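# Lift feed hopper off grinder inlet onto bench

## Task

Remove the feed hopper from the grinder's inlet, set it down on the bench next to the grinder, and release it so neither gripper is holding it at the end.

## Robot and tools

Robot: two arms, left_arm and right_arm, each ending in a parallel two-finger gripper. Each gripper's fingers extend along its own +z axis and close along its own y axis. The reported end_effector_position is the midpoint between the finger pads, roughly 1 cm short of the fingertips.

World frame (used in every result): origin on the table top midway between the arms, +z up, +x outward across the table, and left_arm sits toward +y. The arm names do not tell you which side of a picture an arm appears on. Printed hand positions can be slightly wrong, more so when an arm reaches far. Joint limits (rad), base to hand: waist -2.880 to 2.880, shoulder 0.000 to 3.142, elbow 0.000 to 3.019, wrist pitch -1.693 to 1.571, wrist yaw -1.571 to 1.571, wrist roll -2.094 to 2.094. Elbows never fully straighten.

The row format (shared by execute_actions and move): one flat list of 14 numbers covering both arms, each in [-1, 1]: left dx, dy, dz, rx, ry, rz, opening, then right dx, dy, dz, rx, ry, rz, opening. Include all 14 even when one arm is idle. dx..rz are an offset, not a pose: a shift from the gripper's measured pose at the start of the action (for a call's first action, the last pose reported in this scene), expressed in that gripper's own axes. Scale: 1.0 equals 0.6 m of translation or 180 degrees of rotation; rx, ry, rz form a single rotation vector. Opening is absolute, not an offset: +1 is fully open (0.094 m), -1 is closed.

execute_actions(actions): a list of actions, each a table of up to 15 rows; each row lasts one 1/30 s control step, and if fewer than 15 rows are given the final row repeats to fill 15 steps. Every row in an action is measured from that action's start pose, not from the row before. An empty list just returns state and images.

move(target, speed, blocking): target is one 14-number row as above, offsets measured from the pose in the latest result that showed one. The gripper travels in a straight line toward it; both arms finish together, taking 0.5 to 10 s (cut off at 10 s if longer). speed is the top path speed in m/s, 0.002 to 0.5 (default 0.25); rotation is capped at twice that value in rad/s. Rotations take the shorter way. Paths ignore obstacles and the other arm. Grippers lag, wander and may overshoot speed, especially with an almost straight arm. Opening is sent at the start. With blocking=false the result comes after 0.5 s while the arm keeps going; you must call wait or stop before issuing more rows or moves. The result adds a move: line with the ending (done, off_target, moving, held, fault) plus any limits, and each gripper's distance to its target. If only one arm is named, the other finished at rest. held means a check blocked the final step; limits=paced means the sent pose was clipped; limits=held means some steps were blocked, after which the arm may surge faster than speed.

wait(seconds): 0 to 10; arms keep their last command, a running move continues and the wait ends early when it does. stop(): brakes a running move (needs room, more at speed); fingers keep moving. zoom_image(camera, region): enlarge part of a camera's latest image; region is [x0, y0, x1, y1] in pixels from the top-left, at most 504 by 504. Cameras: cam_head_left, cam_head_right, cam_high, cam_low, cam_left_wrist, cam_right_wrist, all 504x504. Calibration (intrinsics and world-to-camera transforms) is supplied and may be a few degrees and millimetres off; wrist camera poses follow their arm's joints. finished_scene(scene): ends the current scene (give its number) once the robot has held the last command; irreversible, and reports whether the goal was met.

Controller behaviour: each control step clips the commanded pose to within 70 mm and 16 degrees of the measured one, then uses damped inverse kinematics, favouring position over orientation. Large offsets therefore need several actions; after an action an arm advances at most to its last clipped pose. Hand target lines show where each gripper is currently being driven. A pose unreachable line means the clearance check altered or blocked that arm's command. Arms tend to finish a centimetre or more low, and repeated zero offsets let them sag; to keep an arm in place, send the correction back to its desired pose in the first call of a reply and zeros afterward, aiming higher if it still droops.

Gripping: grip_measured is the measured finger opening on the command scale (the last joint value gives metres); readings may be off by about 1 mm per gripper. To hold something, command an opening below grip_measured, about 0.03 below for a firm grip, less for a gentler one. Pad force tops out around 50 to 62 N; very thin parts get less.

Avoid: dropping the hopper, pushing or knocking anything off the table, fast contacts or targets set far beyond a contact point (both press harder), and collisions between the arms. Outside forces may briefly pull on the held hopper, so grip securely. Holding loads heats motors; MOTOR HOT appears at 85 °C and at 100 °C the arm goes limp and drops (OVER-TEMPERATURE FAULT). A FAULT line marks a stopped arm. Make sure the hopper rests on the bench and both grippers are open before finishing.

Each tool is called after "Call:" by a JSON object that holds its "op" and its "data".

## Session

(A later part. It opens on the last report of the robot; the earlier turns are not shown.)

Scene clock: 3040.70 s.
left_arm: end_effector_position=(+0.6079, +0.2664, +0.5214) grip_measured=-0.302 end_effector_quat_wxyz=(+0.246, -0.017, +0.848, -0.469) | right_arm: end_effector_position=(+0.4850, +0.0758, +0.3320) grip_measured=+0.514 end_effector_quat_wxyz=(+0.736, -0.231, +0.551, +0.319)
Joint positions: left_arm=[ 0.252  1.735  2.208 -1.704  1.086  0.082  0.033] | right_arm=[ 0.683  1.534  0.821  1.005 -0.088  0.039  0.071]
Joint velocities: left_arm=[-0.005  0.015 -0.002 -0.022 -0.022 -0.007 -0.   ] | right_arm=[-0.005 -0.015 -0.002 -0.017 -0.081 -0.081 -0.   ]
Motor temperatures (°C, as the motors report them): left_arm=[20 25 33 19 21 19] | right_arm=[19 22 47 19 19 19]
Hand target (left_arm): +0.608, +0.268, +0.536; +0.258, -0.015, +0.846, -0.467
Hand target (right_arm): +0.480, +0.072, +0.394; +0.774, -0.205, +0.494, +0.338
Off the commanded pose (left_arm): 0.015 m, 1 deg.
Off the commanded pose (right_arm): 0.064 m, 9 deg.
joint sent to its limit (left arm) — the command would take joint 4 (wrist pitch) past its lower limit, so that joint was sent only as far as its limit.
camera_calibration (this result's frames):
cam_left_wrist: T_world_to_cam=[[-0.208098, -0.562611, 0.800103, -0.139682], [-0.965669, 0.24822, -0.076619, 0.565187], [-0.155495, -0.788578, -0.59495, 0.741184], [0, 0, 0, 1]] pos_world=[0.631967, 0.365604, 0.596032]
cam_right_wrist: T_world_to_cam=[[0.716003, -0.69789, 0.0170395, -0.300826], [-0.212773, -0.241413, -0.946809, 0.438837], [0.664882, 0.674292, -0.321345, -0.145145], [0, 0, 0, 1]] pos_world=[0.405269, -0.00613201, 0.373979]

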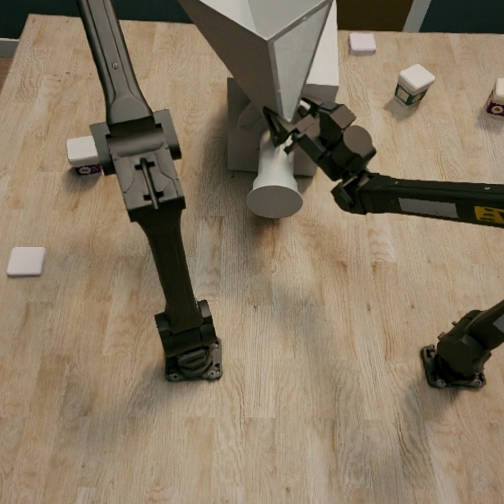

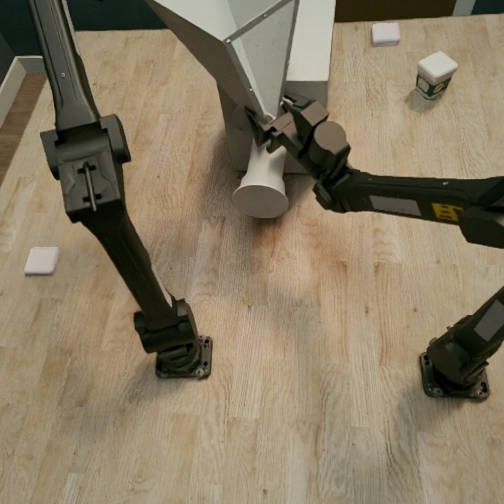

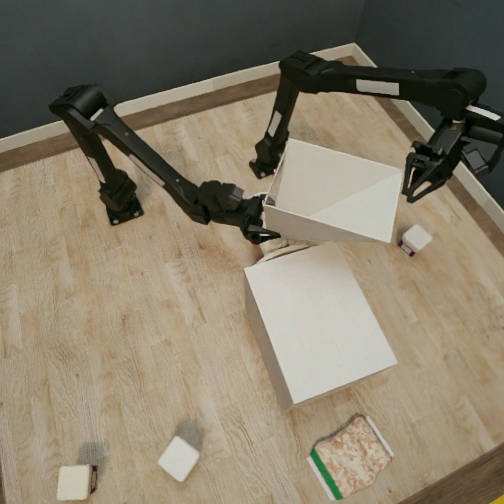

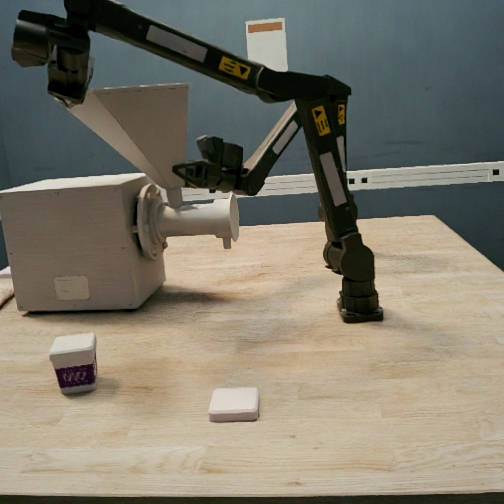

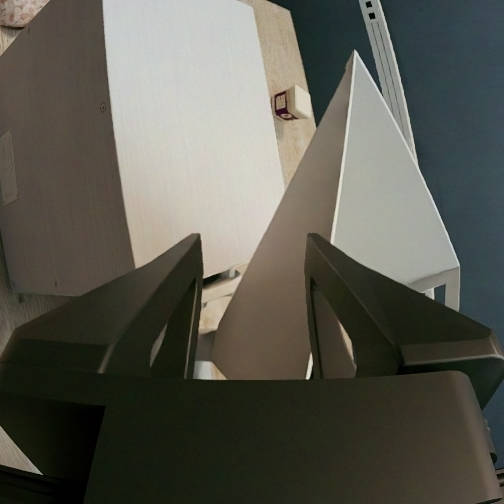

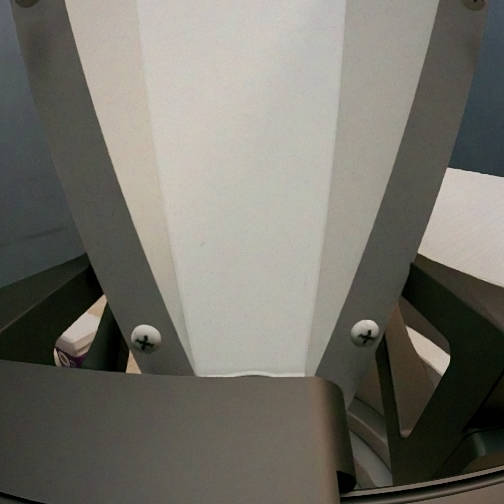

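Call:
{"op": "execute_actions", "data": {"actions": [[[-0.0125,-0.017,-0.013,0,0,0,-0.3, -0.11,0.002,0.03,0,-0.085,0,0.46]],[[-0.0125,-0.017,-0.013,0,0,0,-0.3, -0.11,0.002,0.035,0,-0.085,0,0.46]],[[-0.0125,-0.017,-0.013,0,0,0,-0.3, -0.11,0.002,0.035,0,-0.085,0,0.46]]]}}

Call:
{"op": "zoom_image", "data": {"camera": "cam_low", "region": [130, 110, 290, 230]}}

Scene clock: 3046.47 s.
left_arm: end_effector_position=(+0.6079, +0.2664, +0.5214) grip_measured=-0.302 end_effector_quat_wxyz=(+0.233, -0.039, +0.847, -0.475) | right_arm: end_effector_position=(+0.4838, +0.0739, +0.3302) grip_measured=+0.488 end_effector_quat_wxyz=(+0.808, -0.186, +0.444, +0.339)
Joint positions: left_arm=[ 0.252  1.735  2.208 -1.704  1.086  0.031  0.033] | right_arm=[ 0.689  1.728  0.843  1.451 -0.063  0.04   0.07 ]
Joint velocities: left_arm=[ 0.005 -0.015 -0.017  0.002 -0.081 -0.022 -0.   ] | right_arm=[-0.005 -0.005 -0.002  0.002  0.037 -0.066  0.   ]
Motor temperatures (°C, as the motors report them): left_arm=[20 25 33 19 21 19] | right_arm=[19 23 47 19 19 19]
Hand target (left_arm): +0.608, +0.269, +0.535; +0.246, -0.036, +0.845, -0.473
Hand target (right_arm): +0.473, +0.063, +0.396; +0.844, -0.154, +0.370, +0.356
Off the commanded pose (left_arm): 0.015 m, 1 deg.
Off the commanded pose (right_arm): 0.069 m, 10 deg.
joint sent to its limit (left arm) — the command would take joint 4 (wrist pitch) past its lower limit, so that joint was sent only as far as its limit.
camera_calibration (this result's frames):
cam_left_wrist: T_world_to_cam=[[-0.163016, -0.548852, 0.81987, -0.181062], [-0.973387, 0.225131, -0.0428293, 0.558412], [-0.161071, -0.805032, -0.570946, 0.736441], [0, 0, 0, 1]] pos_world=[0.632654, 0.367767, 0.592832]
cam_right_wrist: T_world_to_cam=[[0.700002, -0.713702, 0.0250144, -0.295002], [-0.0199289, -0.054536, -0.998313, 0.346258], [0.713862, 0.698323, -0.0523987, -0.257921], [0, 0, 0, 1]] pos_world=[0.397523, -0.0115478, 0.339538]

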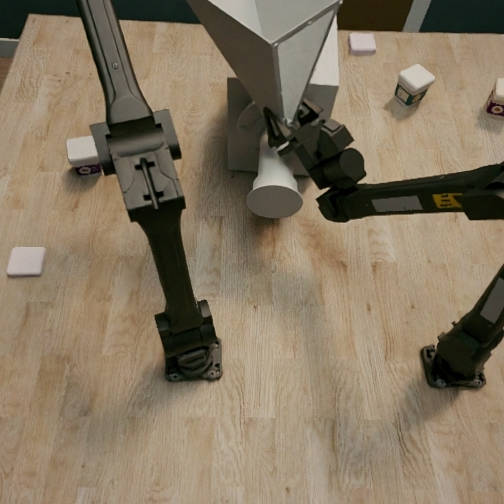

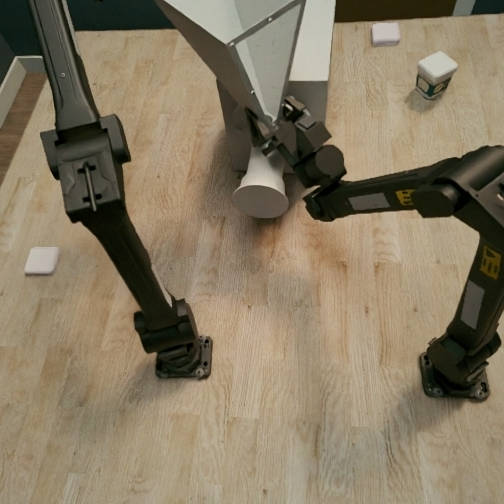

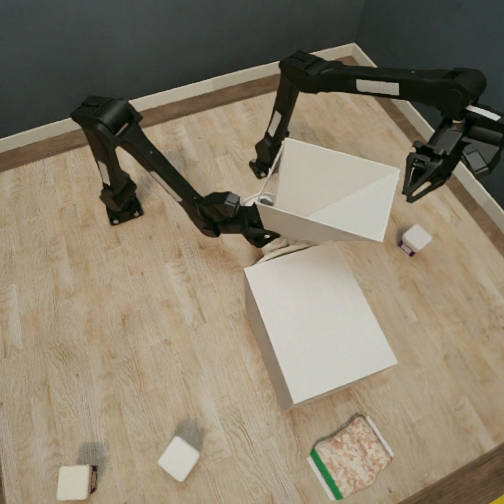

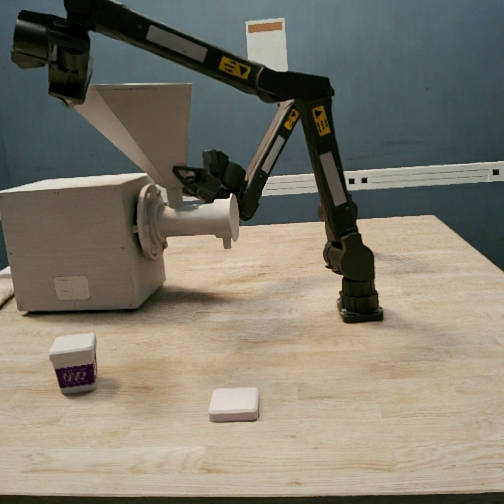

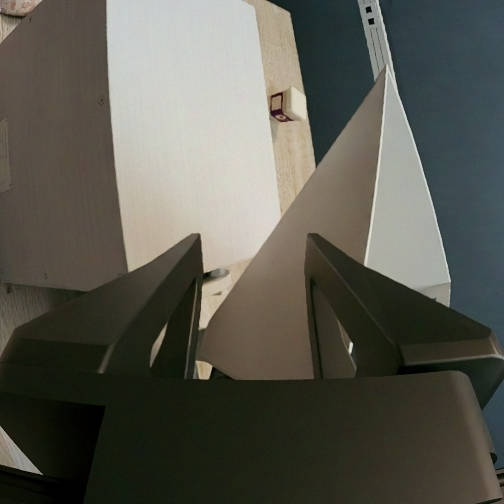

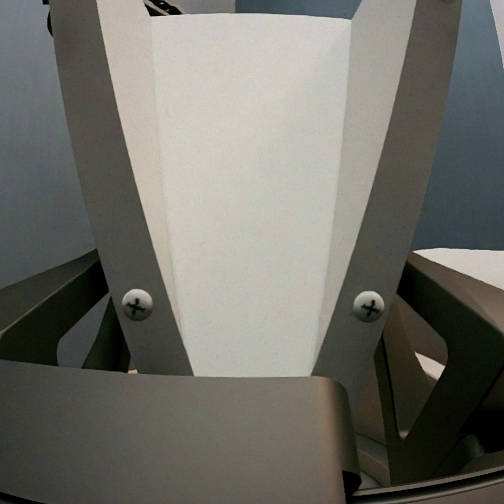

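Region (130, 110, 290, 230) of cam_low's 504x504 image, scaled by 3.150, with more detail than that image has; it fills the top 378 rows of this view, and the rest is white.

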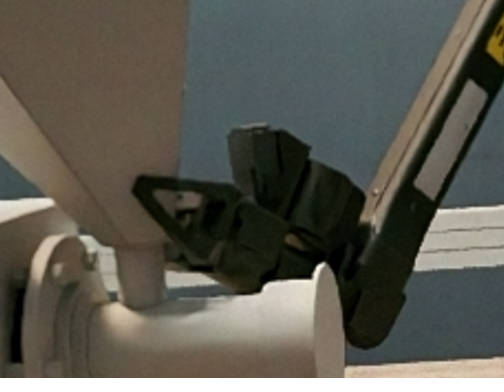

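Call:
{"op": "execute_actions", "data": {"actions": [[[-0.0125,-0.017,-0.013,0,0,0,-0.3, -0.0956,0,0.0608,0,-0.02,0,0.44]],[[-0.0125,-0.017,-0.013,0,0,0,-0.3, -0.0956,0,0.0608,0,-0.02,0,0.44]],[[-0.0125,-0.017,-0.013,0,0,0,-0.3, -0.0956,0,0.0608,0,-0.02,0,0.44]]]}}

Call:
{"op": "zoom_image", "data": {"camera": "cam_low", "region": [130, 110, 290, 230]}}

Scene clock: 3055.87 s.
left_arm: end_effector_position=(+0.6079, +0.2664, +0.5214) grip_measured=-0.302 end_effector_quat_wxyz=(+0.221, -0.061, +0.846, -0.481) | right_arm: end_effector_position=(+0.4858, +0.0778, +0.3303) grip_measured=+0.478 end_effector_quat_wxyz=(+0.757, -0.219, +0.525, +0.321)
Joint positions: left_arm=[ 0.252  1.735  2.208 -1.704  1.086 -0.019  0.033] | right_arm=[ 0.69   1.588  0.823  1.126 -0.071  0.032  0.069]
Joint velocities: left_arm=[ 0.005 -0.005  0.002 -0.012 -0.007 -0.037  0.   ] | right_arm=[-0.015  0.005  0.017  0.002  0.051  0.007 -0.001]
Motor temperatures (°C, as the motors report them): left_arm=[20 25 33 19 21 19] | right_arm=[19 23 47 20 19 19]
Hand target (left_arm): +0.609, +0.269, +0.535; +0.234, -0.058, +0.844, -0.479
Hand target (right_arm): +0.488, +0.079, +0.397; +0.790, -0.200, +0.475, +0.332
Off the commanded pose (left_arm): 0.015 m, 1 deg.
Off the commanded pose (right_arm): 0.068 m, 7 deg.
joint sent to its limit (left arm) — the command would take joint 4 (wrist pitch) past its lower limit, so that joint was sent only as far as its limit.
camera_calibration (this result's frames):
cam_left_wrist: T_world_to_cam=[[-0.117848, -0.533782, 0.83737, -0.221662], [-0.979181, 0.202811, -0.00852323, 0.549992], [-0.165279, -0.820941, -0.54657, 0.730527], [0, 0, 0, 1]] pos_world=[0.63316, 0.369856, 0.589585]
cam_right_wrist: T_world_to_cam=[[0.706754, -0.707074, 0.0233445, -0.296812], [-0.163885, -0.195733, -0.966866, 0.417186], [0.688215, 0.679511, -0.254214, -0.181526], [0, 0, 0, 1]] pos_world=[0.403072, -0.00486226, 0.364146]

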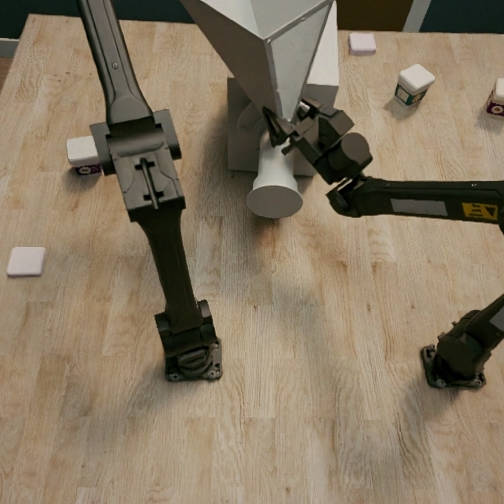

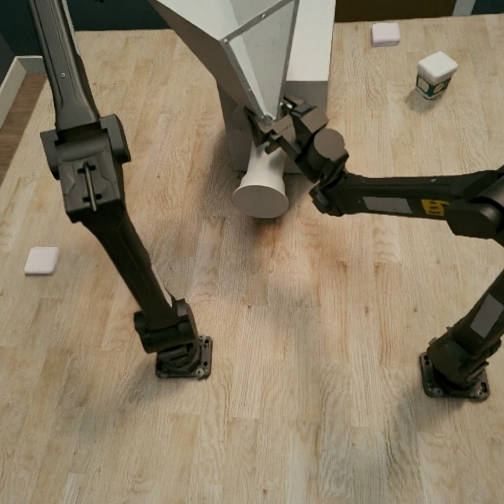

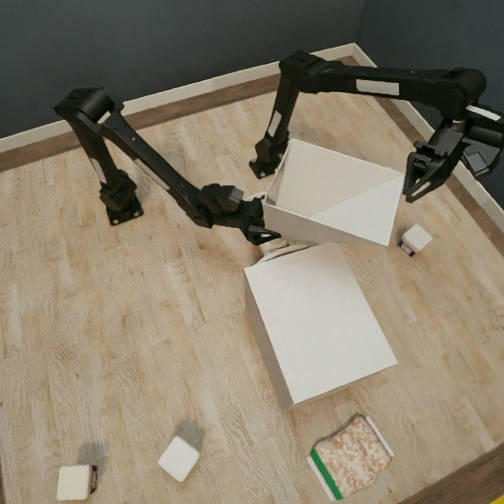

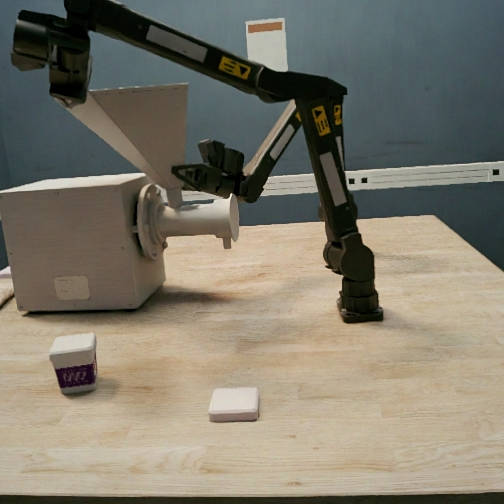

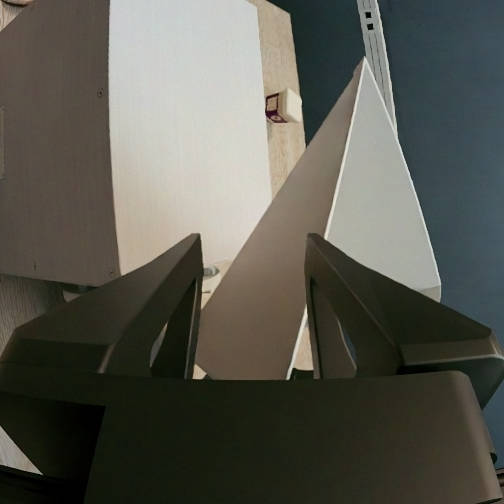

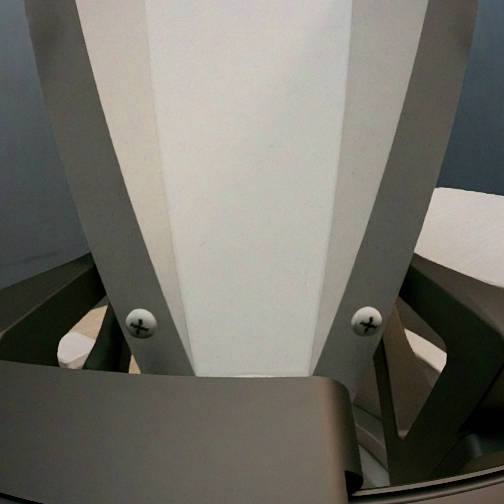

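Region (130, 110, 290, 230) of cam_low's 504x504 image, scaled by 3.150, with more detail than that image has; it fills the top 378 rows of this view, and the rest is white.

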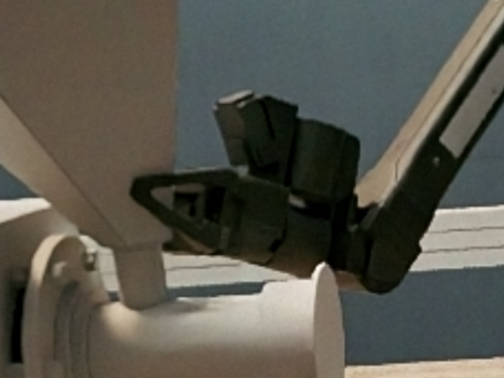

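Call:
{"op": "execute_actions", "data": {"actions": [[[0,0,0,0,0,0,-0.3, 0,0,0,0,0,0,1.0]],[[0,0,0,0,0,0,-0.3, -0.02,0,-0.03,0,0,0,1.0]],[[0,0,0,0,0,0,-1, -0.03,0,-0.11,0,0,0,1.0]],[[0,0,0,0,0,0,-1, -0.03,0,-0.11,0,0,0,1.0]]]}}

Scene clock: 3177.87 s.
left_arm: end_effector_position=(+0.6085, +0.2666, +0.5122) grip_measured=-0.982 end_effector_quat_wxyz=(+0.211, -0.067, +0.847, -0.484) | right_arm: end_effector_position=(+0.3606, -0.0338, +0.3134) grip_measured=+1.000 end_effector_quat_wxyz=(+0.752, -0.228, +0.528, +0.322)
Joint positions: left_arm=[ 0.252  1.735  2.184 -1.704  1.086 -0.02   0.001] | right_arm=[ 0.676  1.177  0.369  1.155 -0.1    0.032  0.094]
Joint velocities: left_arm=[ 0.015 -0.015 -0.012  0.017 -0.007 -0.007 -0.   ] | right_arm=[-0.005 -0.044  0.017 -0.002  0.022 -0.007  0.   ]
Motor temperatures (°C, as the motors report them): left_arm=[20 25 33 19 21 19] | right_arm=[19 24 49 19 19 19]
Hand target (left_arm): +0.608, +0.267, +0.515; +0.214, -0.065, +0.847, -0.483
Hand target (right_arm): +0.367, -0.034, +0.315; +0.751, -0.225, +0.531, +0.321
Off the commanded pose (left_arm): 0.002 m, 0 deg.
Off the commanded pose (right_arm): 0.007 m, 1 deg.
camera_calibration (this result's frames):
cam_left_wrist: T_world_to_cam=[[-0.0983464, -0.527112, 0.844086, -0.230832], [-0.979205, 0.202497, 0.0123652, 0.539798], [-0.177443, -0.825317, -0.536065, 0.728891], [0, 0, 0, 1]] pos_world=[0.635207, 0.370585, 0.5789]
cam_right_wrist: T_world_to_cam=[[0.71581, -0.697557, 0.032114, -0.292541], [-0.165576, -0.214227, -0.962648, 0.35718], [0.678381, 0.683755, -0.268845, -0.0155715], [0, 0, 0, 1]] pos_world=[0.279108, -0.116899, 0.349047]

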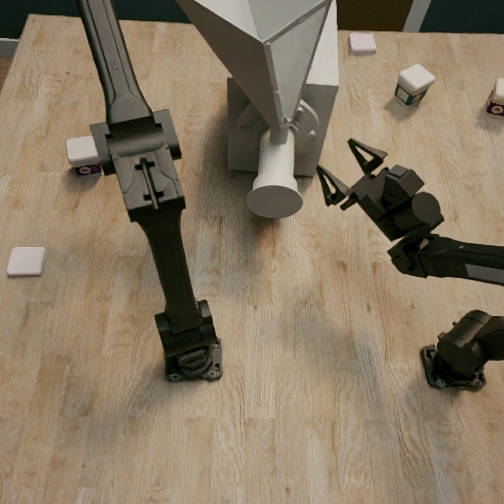

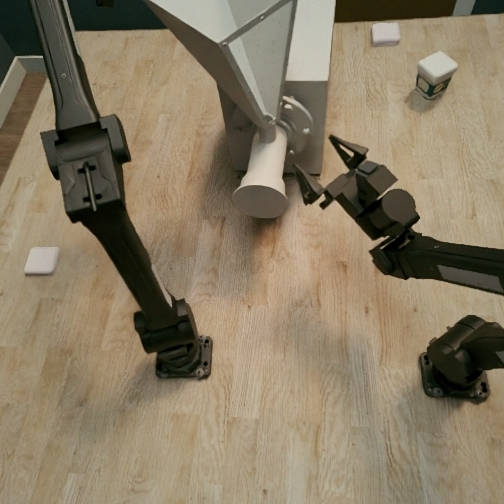

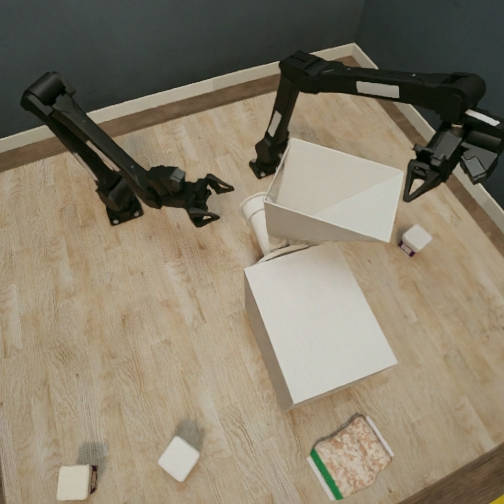

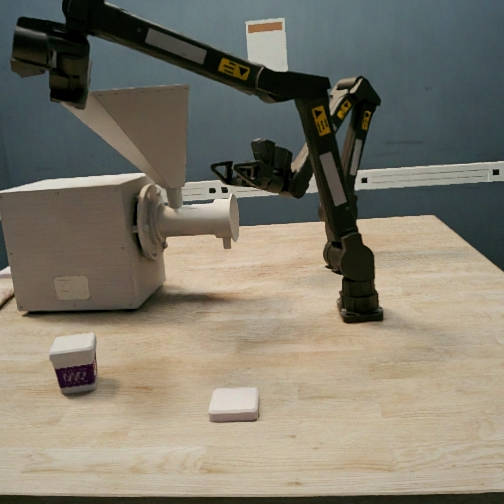

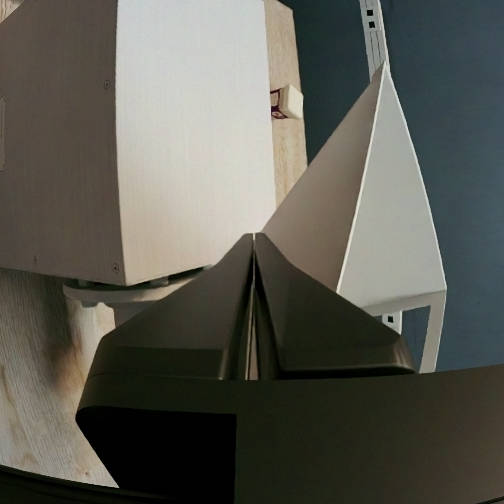

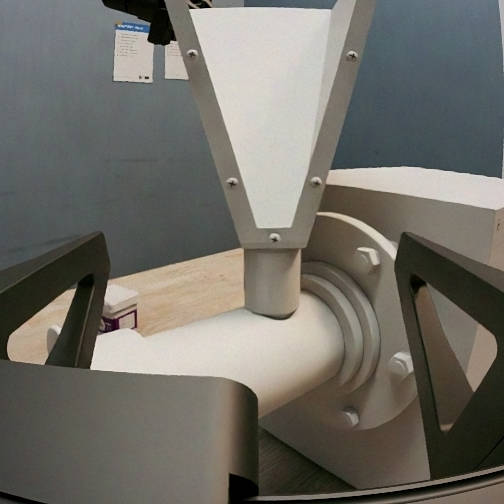

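Call:
{"op": "move", "data": {"target": [-0.0342,-0.0989,-0.0518,-0.1,0,0.05,-1, 0.0,0,0,0,0,0,1.0], "speed": 0.12}}

Scene clock: 3277.23 s.
left_arm: end_effector_position=(+0.6077, +0.2738, +0.5645) grip_measured=-0.983 end_effector_quat_wxyz=(+0.286, -0.061, +0.897, -0.333) | right_arm: end_effector_position=(+0.3607, -0.0337, +0.3133) grip_measured=+1.000 end_effector_quat_wxyz=(+0.752, -0.228, +0.528, +0.322)
Joint positions: left_arm=[ 0.205  1.735  2.416 -1.704  0.766 -0.08   0.001] | right_arm=[ 0.676  1.178  0.369  1.155 -0.1    0.033  0.094]
Joint velocities: left_arm=[ 0.005 -0.015  0.017 -0.012 -0.022 -0.007 -0.   ] | right_arm=[-0.005  0.005 -0.007  0.002 -0.007  0.022  0.   ]
Motor temperatures (°C, as the motors report them): left_arm=[20 25 31 19 20 19] | right_arm=[19 22 43 19 19 19]
Hand target (left_arm): +0.605, +0.266, +0.581; +0.299, -0.054, +0.893, -0.332
Hand target (right_arm): +0.361, -0.034, +0.313; +0.752, -0.228, +0.528, +0.322
Off the commanded pose (left_arm): 0.019 m, 7 deg.
Off the commanded pose (right_arm): 0.000 m, 0 deg.
joint sent to its limit (left arm) — the command would take joint 4 (wrist pitch) past its lower limit, so that joint was sent only as far as its limit.
move: off_target (left_arm)
camera_calibration (this result's frames):
cam_left_wrist: T_world_to_cam=[[-0.0868141, -0.77443, 0.626675, -0.0878619], [-0.995798, 0.0858675, -0.0318362, 0.603927], [-0.0291561, -0.626805, -0.77863, 0.755154], [0, 0, 0, 1]] pos_world=[0.615779, 0.353434, 0.662273]
cam_right_wrist: T_world_to_cam=[[0.715917, -0.697464, 0.0317204, -0.292455], [-0.166079, -0.214249, -0.962557, 0.357199], [0.678145, 0.683843, -0.269219, -0.0154753], [0, 0, 0, 1]] pos_world=[0.279191, -0.116865, 0.348935]

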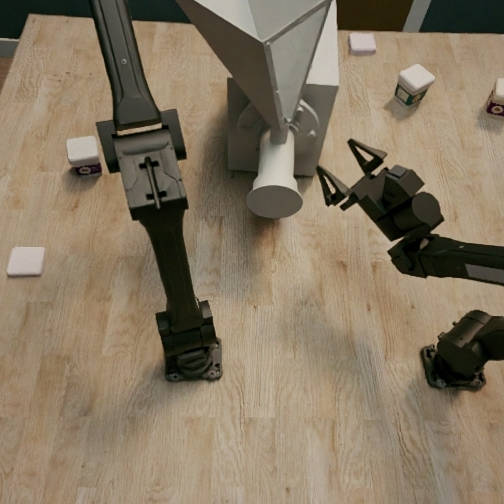

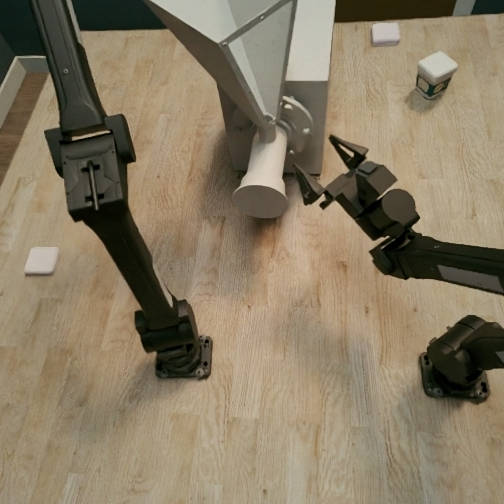

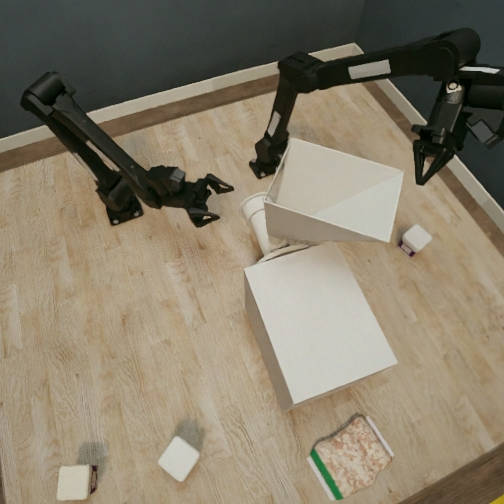

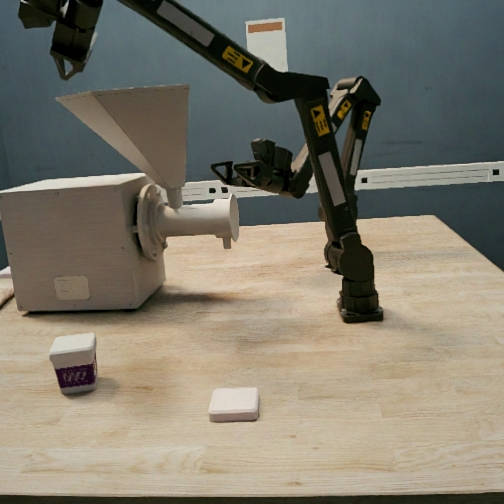

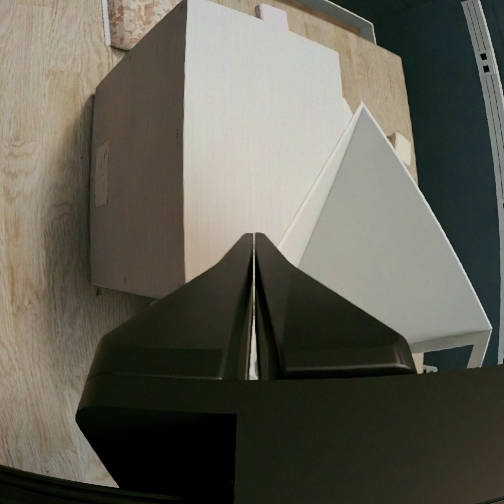

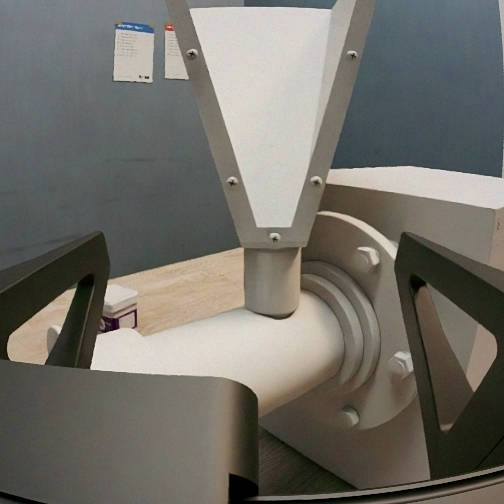

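Call:
{"op": "move", "data": {"target": [0.0727,-0.1024,-0.0048,-0.1818,0.0093,0.1202,-1, 0.0,0,0,0,0,0,1.0], "speed": 0.12}}

Scene clock: 3299.70 s.
left_arm: end_effector_position=(+0.5741, +0.2229, +0.5695) grip_measured=-0.983 end_effector_quat_wxyz=(+0.308, +0.020, +0.951, -0.012) | right_arm: end_effector_position=(+0.3607, -0.0337, +0.3133) grip_measured=+1.000 end_effector_quat_wxyz=(+0.752, -0.228, +0.528, +0.322)
Joint positions: left_arm=[-0.091  1.618  2.378 -1.704  0.027  0.019  0.001] | right_arm=[ 0.676  1.178  0.369  1.155 -0.1    0.033  0.094]
Joint velocities: left_arm=[ 0.005 -0.005 -0.012  0.012  0.007  0.037 -0.001] | right_arm=[-0.005 -0.005  0.002 -0.002 -0.007 -0.081  0.   ]
Motor temperatures (°C, as the motors report them): left_arm=[20 25 31 19 20 19] | right_arm=[19 22 42 19 19 19]
Hand target (left_arm): +0.563, +0.218, +0.582; +0.320, +0.031, +0.947, -0.010
Hand target (right_arm): +0.361, -0.034, +0.313; +0.752, -0.228, +0.528, +0.322
Off the commanded pose (left_arm): 0.019 m, 2 deg.
Off the commanded pose (right_arm): 0.000 m, 0 deg.
joint sent to its limit (left arm) — the command would take joint 4 (wrist pitch) past its lower limit, so that joint was sent only as far as its limit.
move: off_target (left_arm)
camera_calibration (this result's frames):
cam_left_wrist: T_world_to_cam=[[-0.0520844, -0.998633, 0.00437413, 0.251107], [-0.998606, 0.0520443, -0.00884068, 0.571008], [0.00860094, -0.0048285, -0.999951, 0.691941], [0, 0, 0, 1]] pos_world=[0.577339, 0.224387, 0.695857]
cam_right_wrist: T_world_to_cam=[[0.715917, -0.697464, 0.0317204, -0.292455], [-0.166079, -0.214249, -0.962557, 0.357199], [0.678145, 0.683843, -0.269219, -0.0154753], [0, 0, 0, 1]] pos_world=[0.279191, -0.116865, 0.348935]

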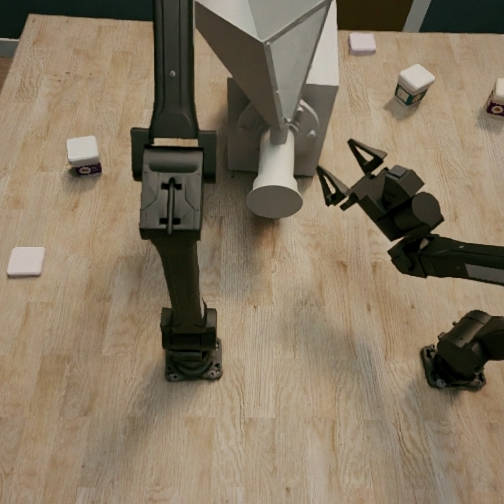

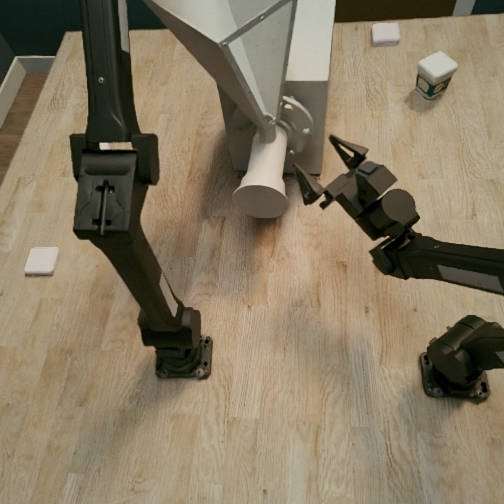

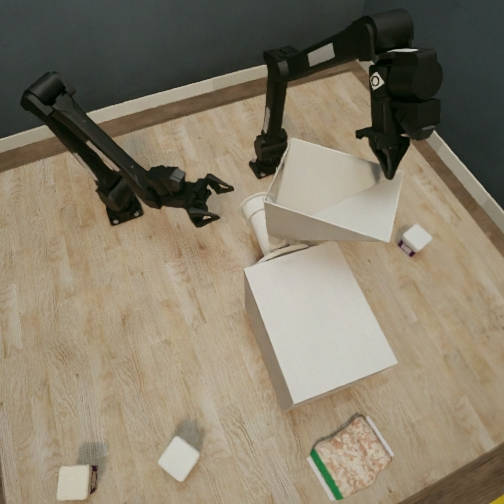

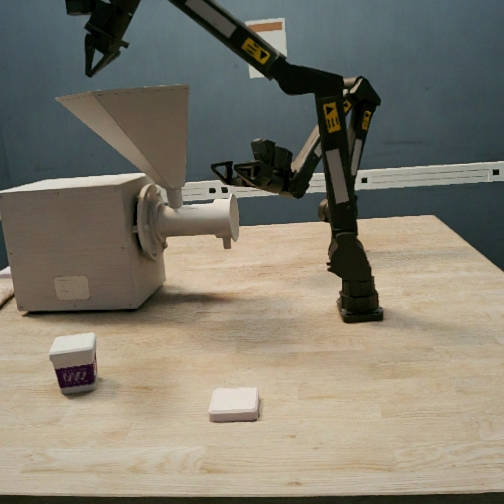

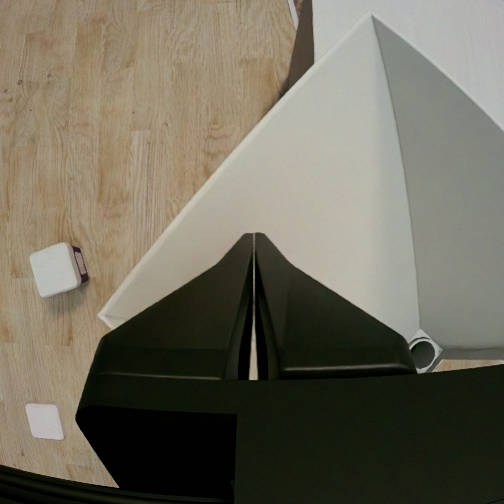

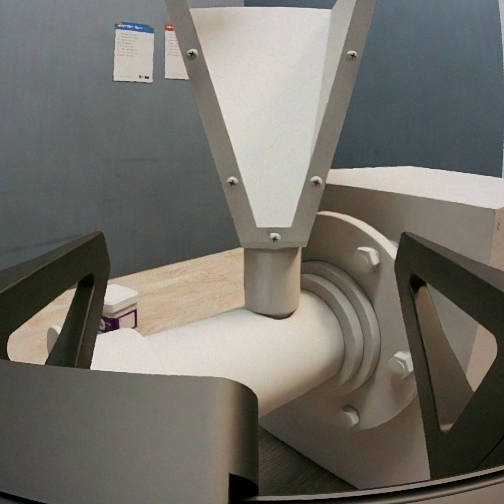

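Call:
{"op": "move", "data": {"target": [0.0672,-0.014,0.04,0,0,0,-1, 0.0,0,0,0,0,0,1.0], "speed": 0.08}}

Scene clock: 3310.20 s.
left_arm: end_effector_position=(+0.5584, +0.2225, +0.5137) grip_measured=-0.983 end_effector_quat_wxyz=(+0.290, +0.020, +0.957, -0.010) | right_arm: end_effector_position=(+0.3607, -0.0337, +0.3133) grip_measured=+1.000 end_effector_quat_wxyz=(+0.752, -0.228, +0.528, +0.322)
Joint positions: left_arm=[-0.095  1.476  2.04  -1.546  0.021  0.018  0.001] | right_arm=[ 0.676  1.178  0.369  1.155 -0.1    0.033  0.094]
Joint velocities: left_arm=[-0.005 -0.005 -0.032 -0.002  0.007 -0.007 -0.001] | right_arm=[ 0.005 -0.015  0.012 -0.002 -0.066 -0.007  0.   ]
Motor temperatures (°C, as the motors report them): left_arm=[20 25 31 19 20 19] | right_arm=[19 22 42 19 19 19]
Hand target (left_arm): +0.555, +0.216, +0.526; +0.308, +0.020, +0.951, -0.012
Hand target (right_arm): +0.361, -0.034, +0.313; +0.752, -0.228, +0.528, +0.322
Off the commanded pose (left_arm): 0.015 m, 2 deg.
Off the commanded pose (right_arm): 0.000 m, 0 deg.
move: off_target (left_arm)
camera_calibration (this result's frames):
cam_left_wrist: T_world_to_cam=[[-0.049928, -0.998752, 0.00116549, 0.250643], [-0.998328, 0.0499408, 0.029104, 0.535716], [-0.0291258, 0.000289562, -0.999576, 0.655996], [0, 0, 0, 1]] pos_world=[0.56644, 0.223387, 0.639834]
cam_right_wrist: T_world_to_cam=[[0.715917, -0.697464, 0.0317204, -0.292455], [-0.166079, -0.214249, -0.962557, 0.357199], [0.678145, 0.683843, -0.269219, -0.0154753], [0, 0, 0, 1]] pos_world=[0.279191, -0.116865, 0.348935]

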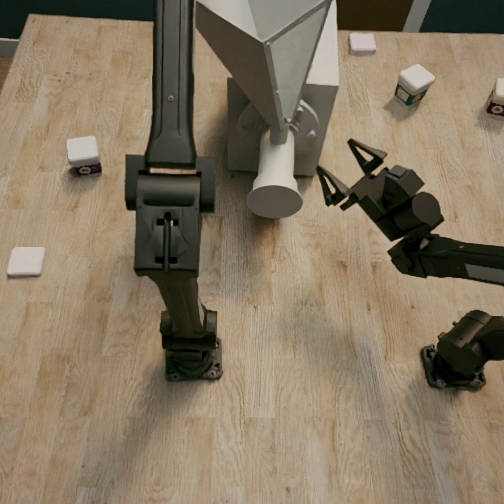

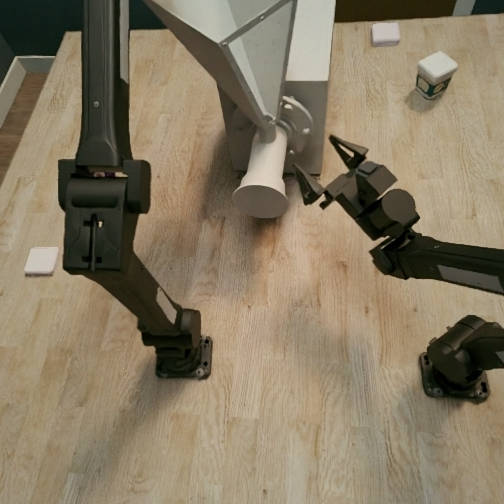

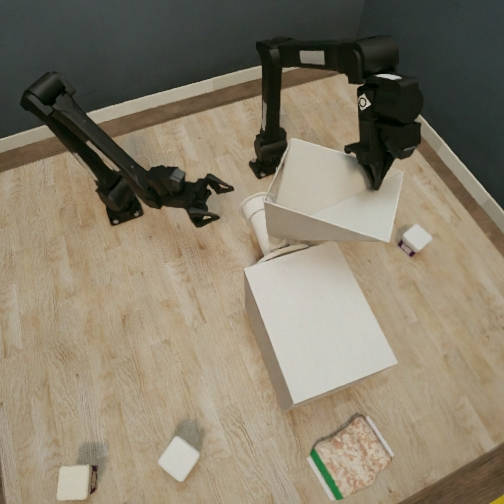

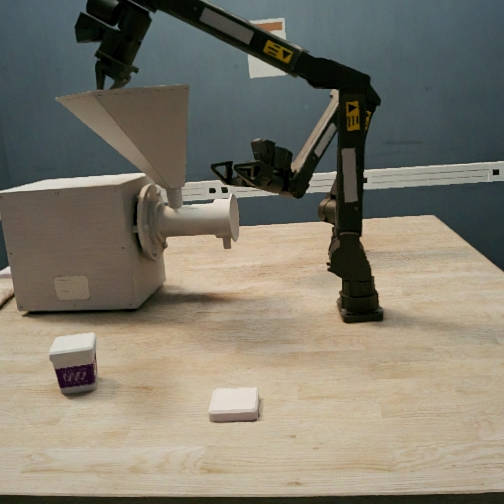

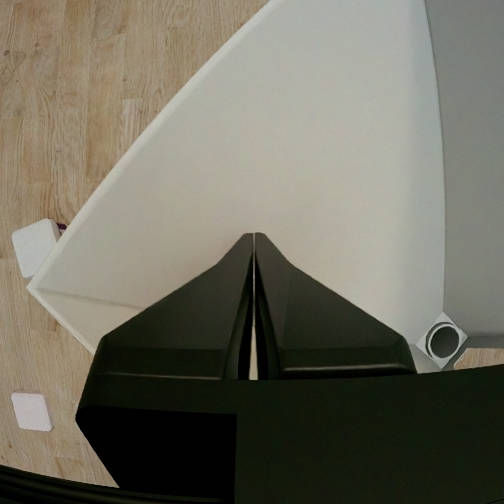

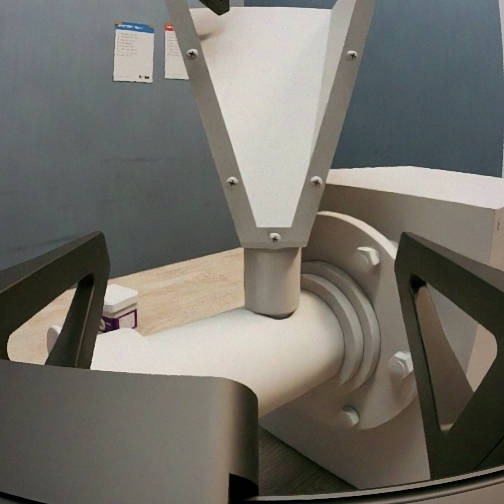

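Call:
{"op": "move", "data": {"target": [0.0903,0.0303,-0.0848,0,0,0,-1, 0.0,0,0,0,0,0,1.0], "speed": 0.08}}

Scene clock: 3321.00 s.
left_arm: end_effector_position=(+0.4945, +0.2358, +0.5236) grip_measured=-0.983 end_effector_quat_wxyz=(+0.294, +0.023, +0.955, -0.014) | right_arm: end_effector_position=(+0.3607, -0.0337, +0.3133) grip_measured=+1.000 end_effector_quat_wxyz=(+0.752, -0.228, +0.528, +0.322)
Joint positions: left_arm=[-0.055  1.321  1.912 -1.567  0.053  0.053  0.001] | right_arm=[ 0.676  1.178  0.369  1.155 -0.1    0.033  0.094]
Joint velocities: left_arm=[-0.015  0.005  0.007 -0.012  0.007 -0.007  0.001] | right_arm=[-0.024  0.015 -0.012 -0.012  0.022  0.037  0.   ]
Motor temperatures (°C, as the motors report them): left_arm=[20 25 30 19 20 19] | right_arm=[19 22 42 19 19 19]
Hand target (left_arm): +0.486, +0.244, +0.525; +0.290, +0.020, +0.957, -0.010
Hand target (right_arm): +0.361, -0.034, +0.313; +0.752, -0.228, +0.528, +0.322
Off the commanded pose (left_arm): 0.012 m, 1 deg.
Off the commanded pose (right_arm): 0.000 m, 0 deg.
move: off_target (left_arm)
camera_calibration (this result's frames):
cam_left_wrist: T_world_to_cam=[[-0.0580043, -0.998283, 0.00816955, 0.260933], [-0.99808, 0.0581667, 0.021284, 0.473037], [-0.0217226, -0.0069193, -0.99974, 0.662133], [0, 0, 0, 1]] pos_world=[0.501647, 0.237551, 0.649761]
cam_right_wrist: T_world_to_cam=[[0.715917, -0.697464, 0.0317204, -0.292455], [-0.166079, -0.214249, -0.962557, 0.357199], [0.678145, 0.683843, -0.269219, -0.0154753], [0, 0, 0, 1]] pos_world=[0.279191, -0.116865, 0.348935]

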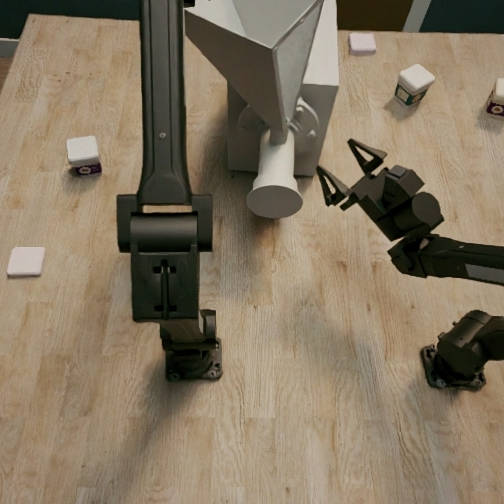

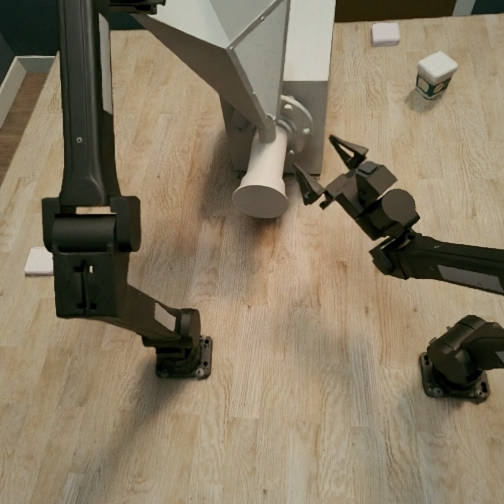

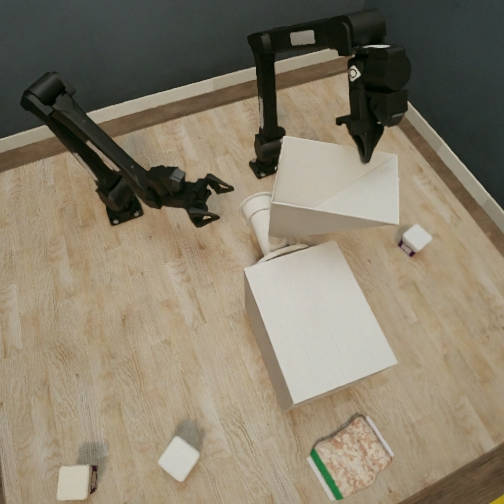

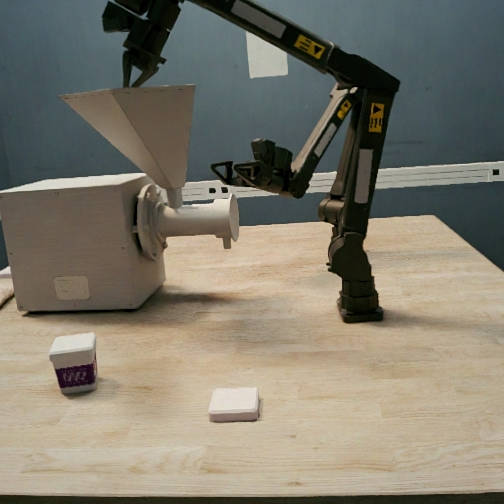

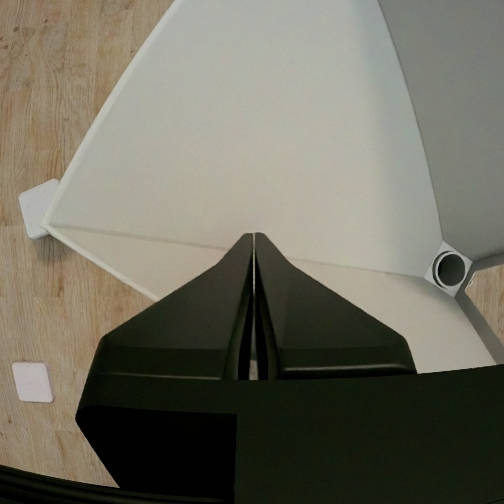

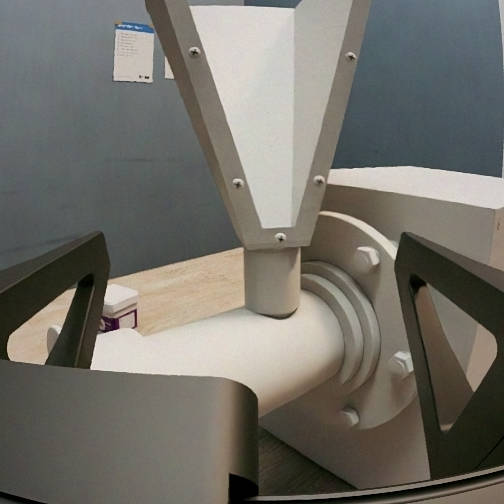

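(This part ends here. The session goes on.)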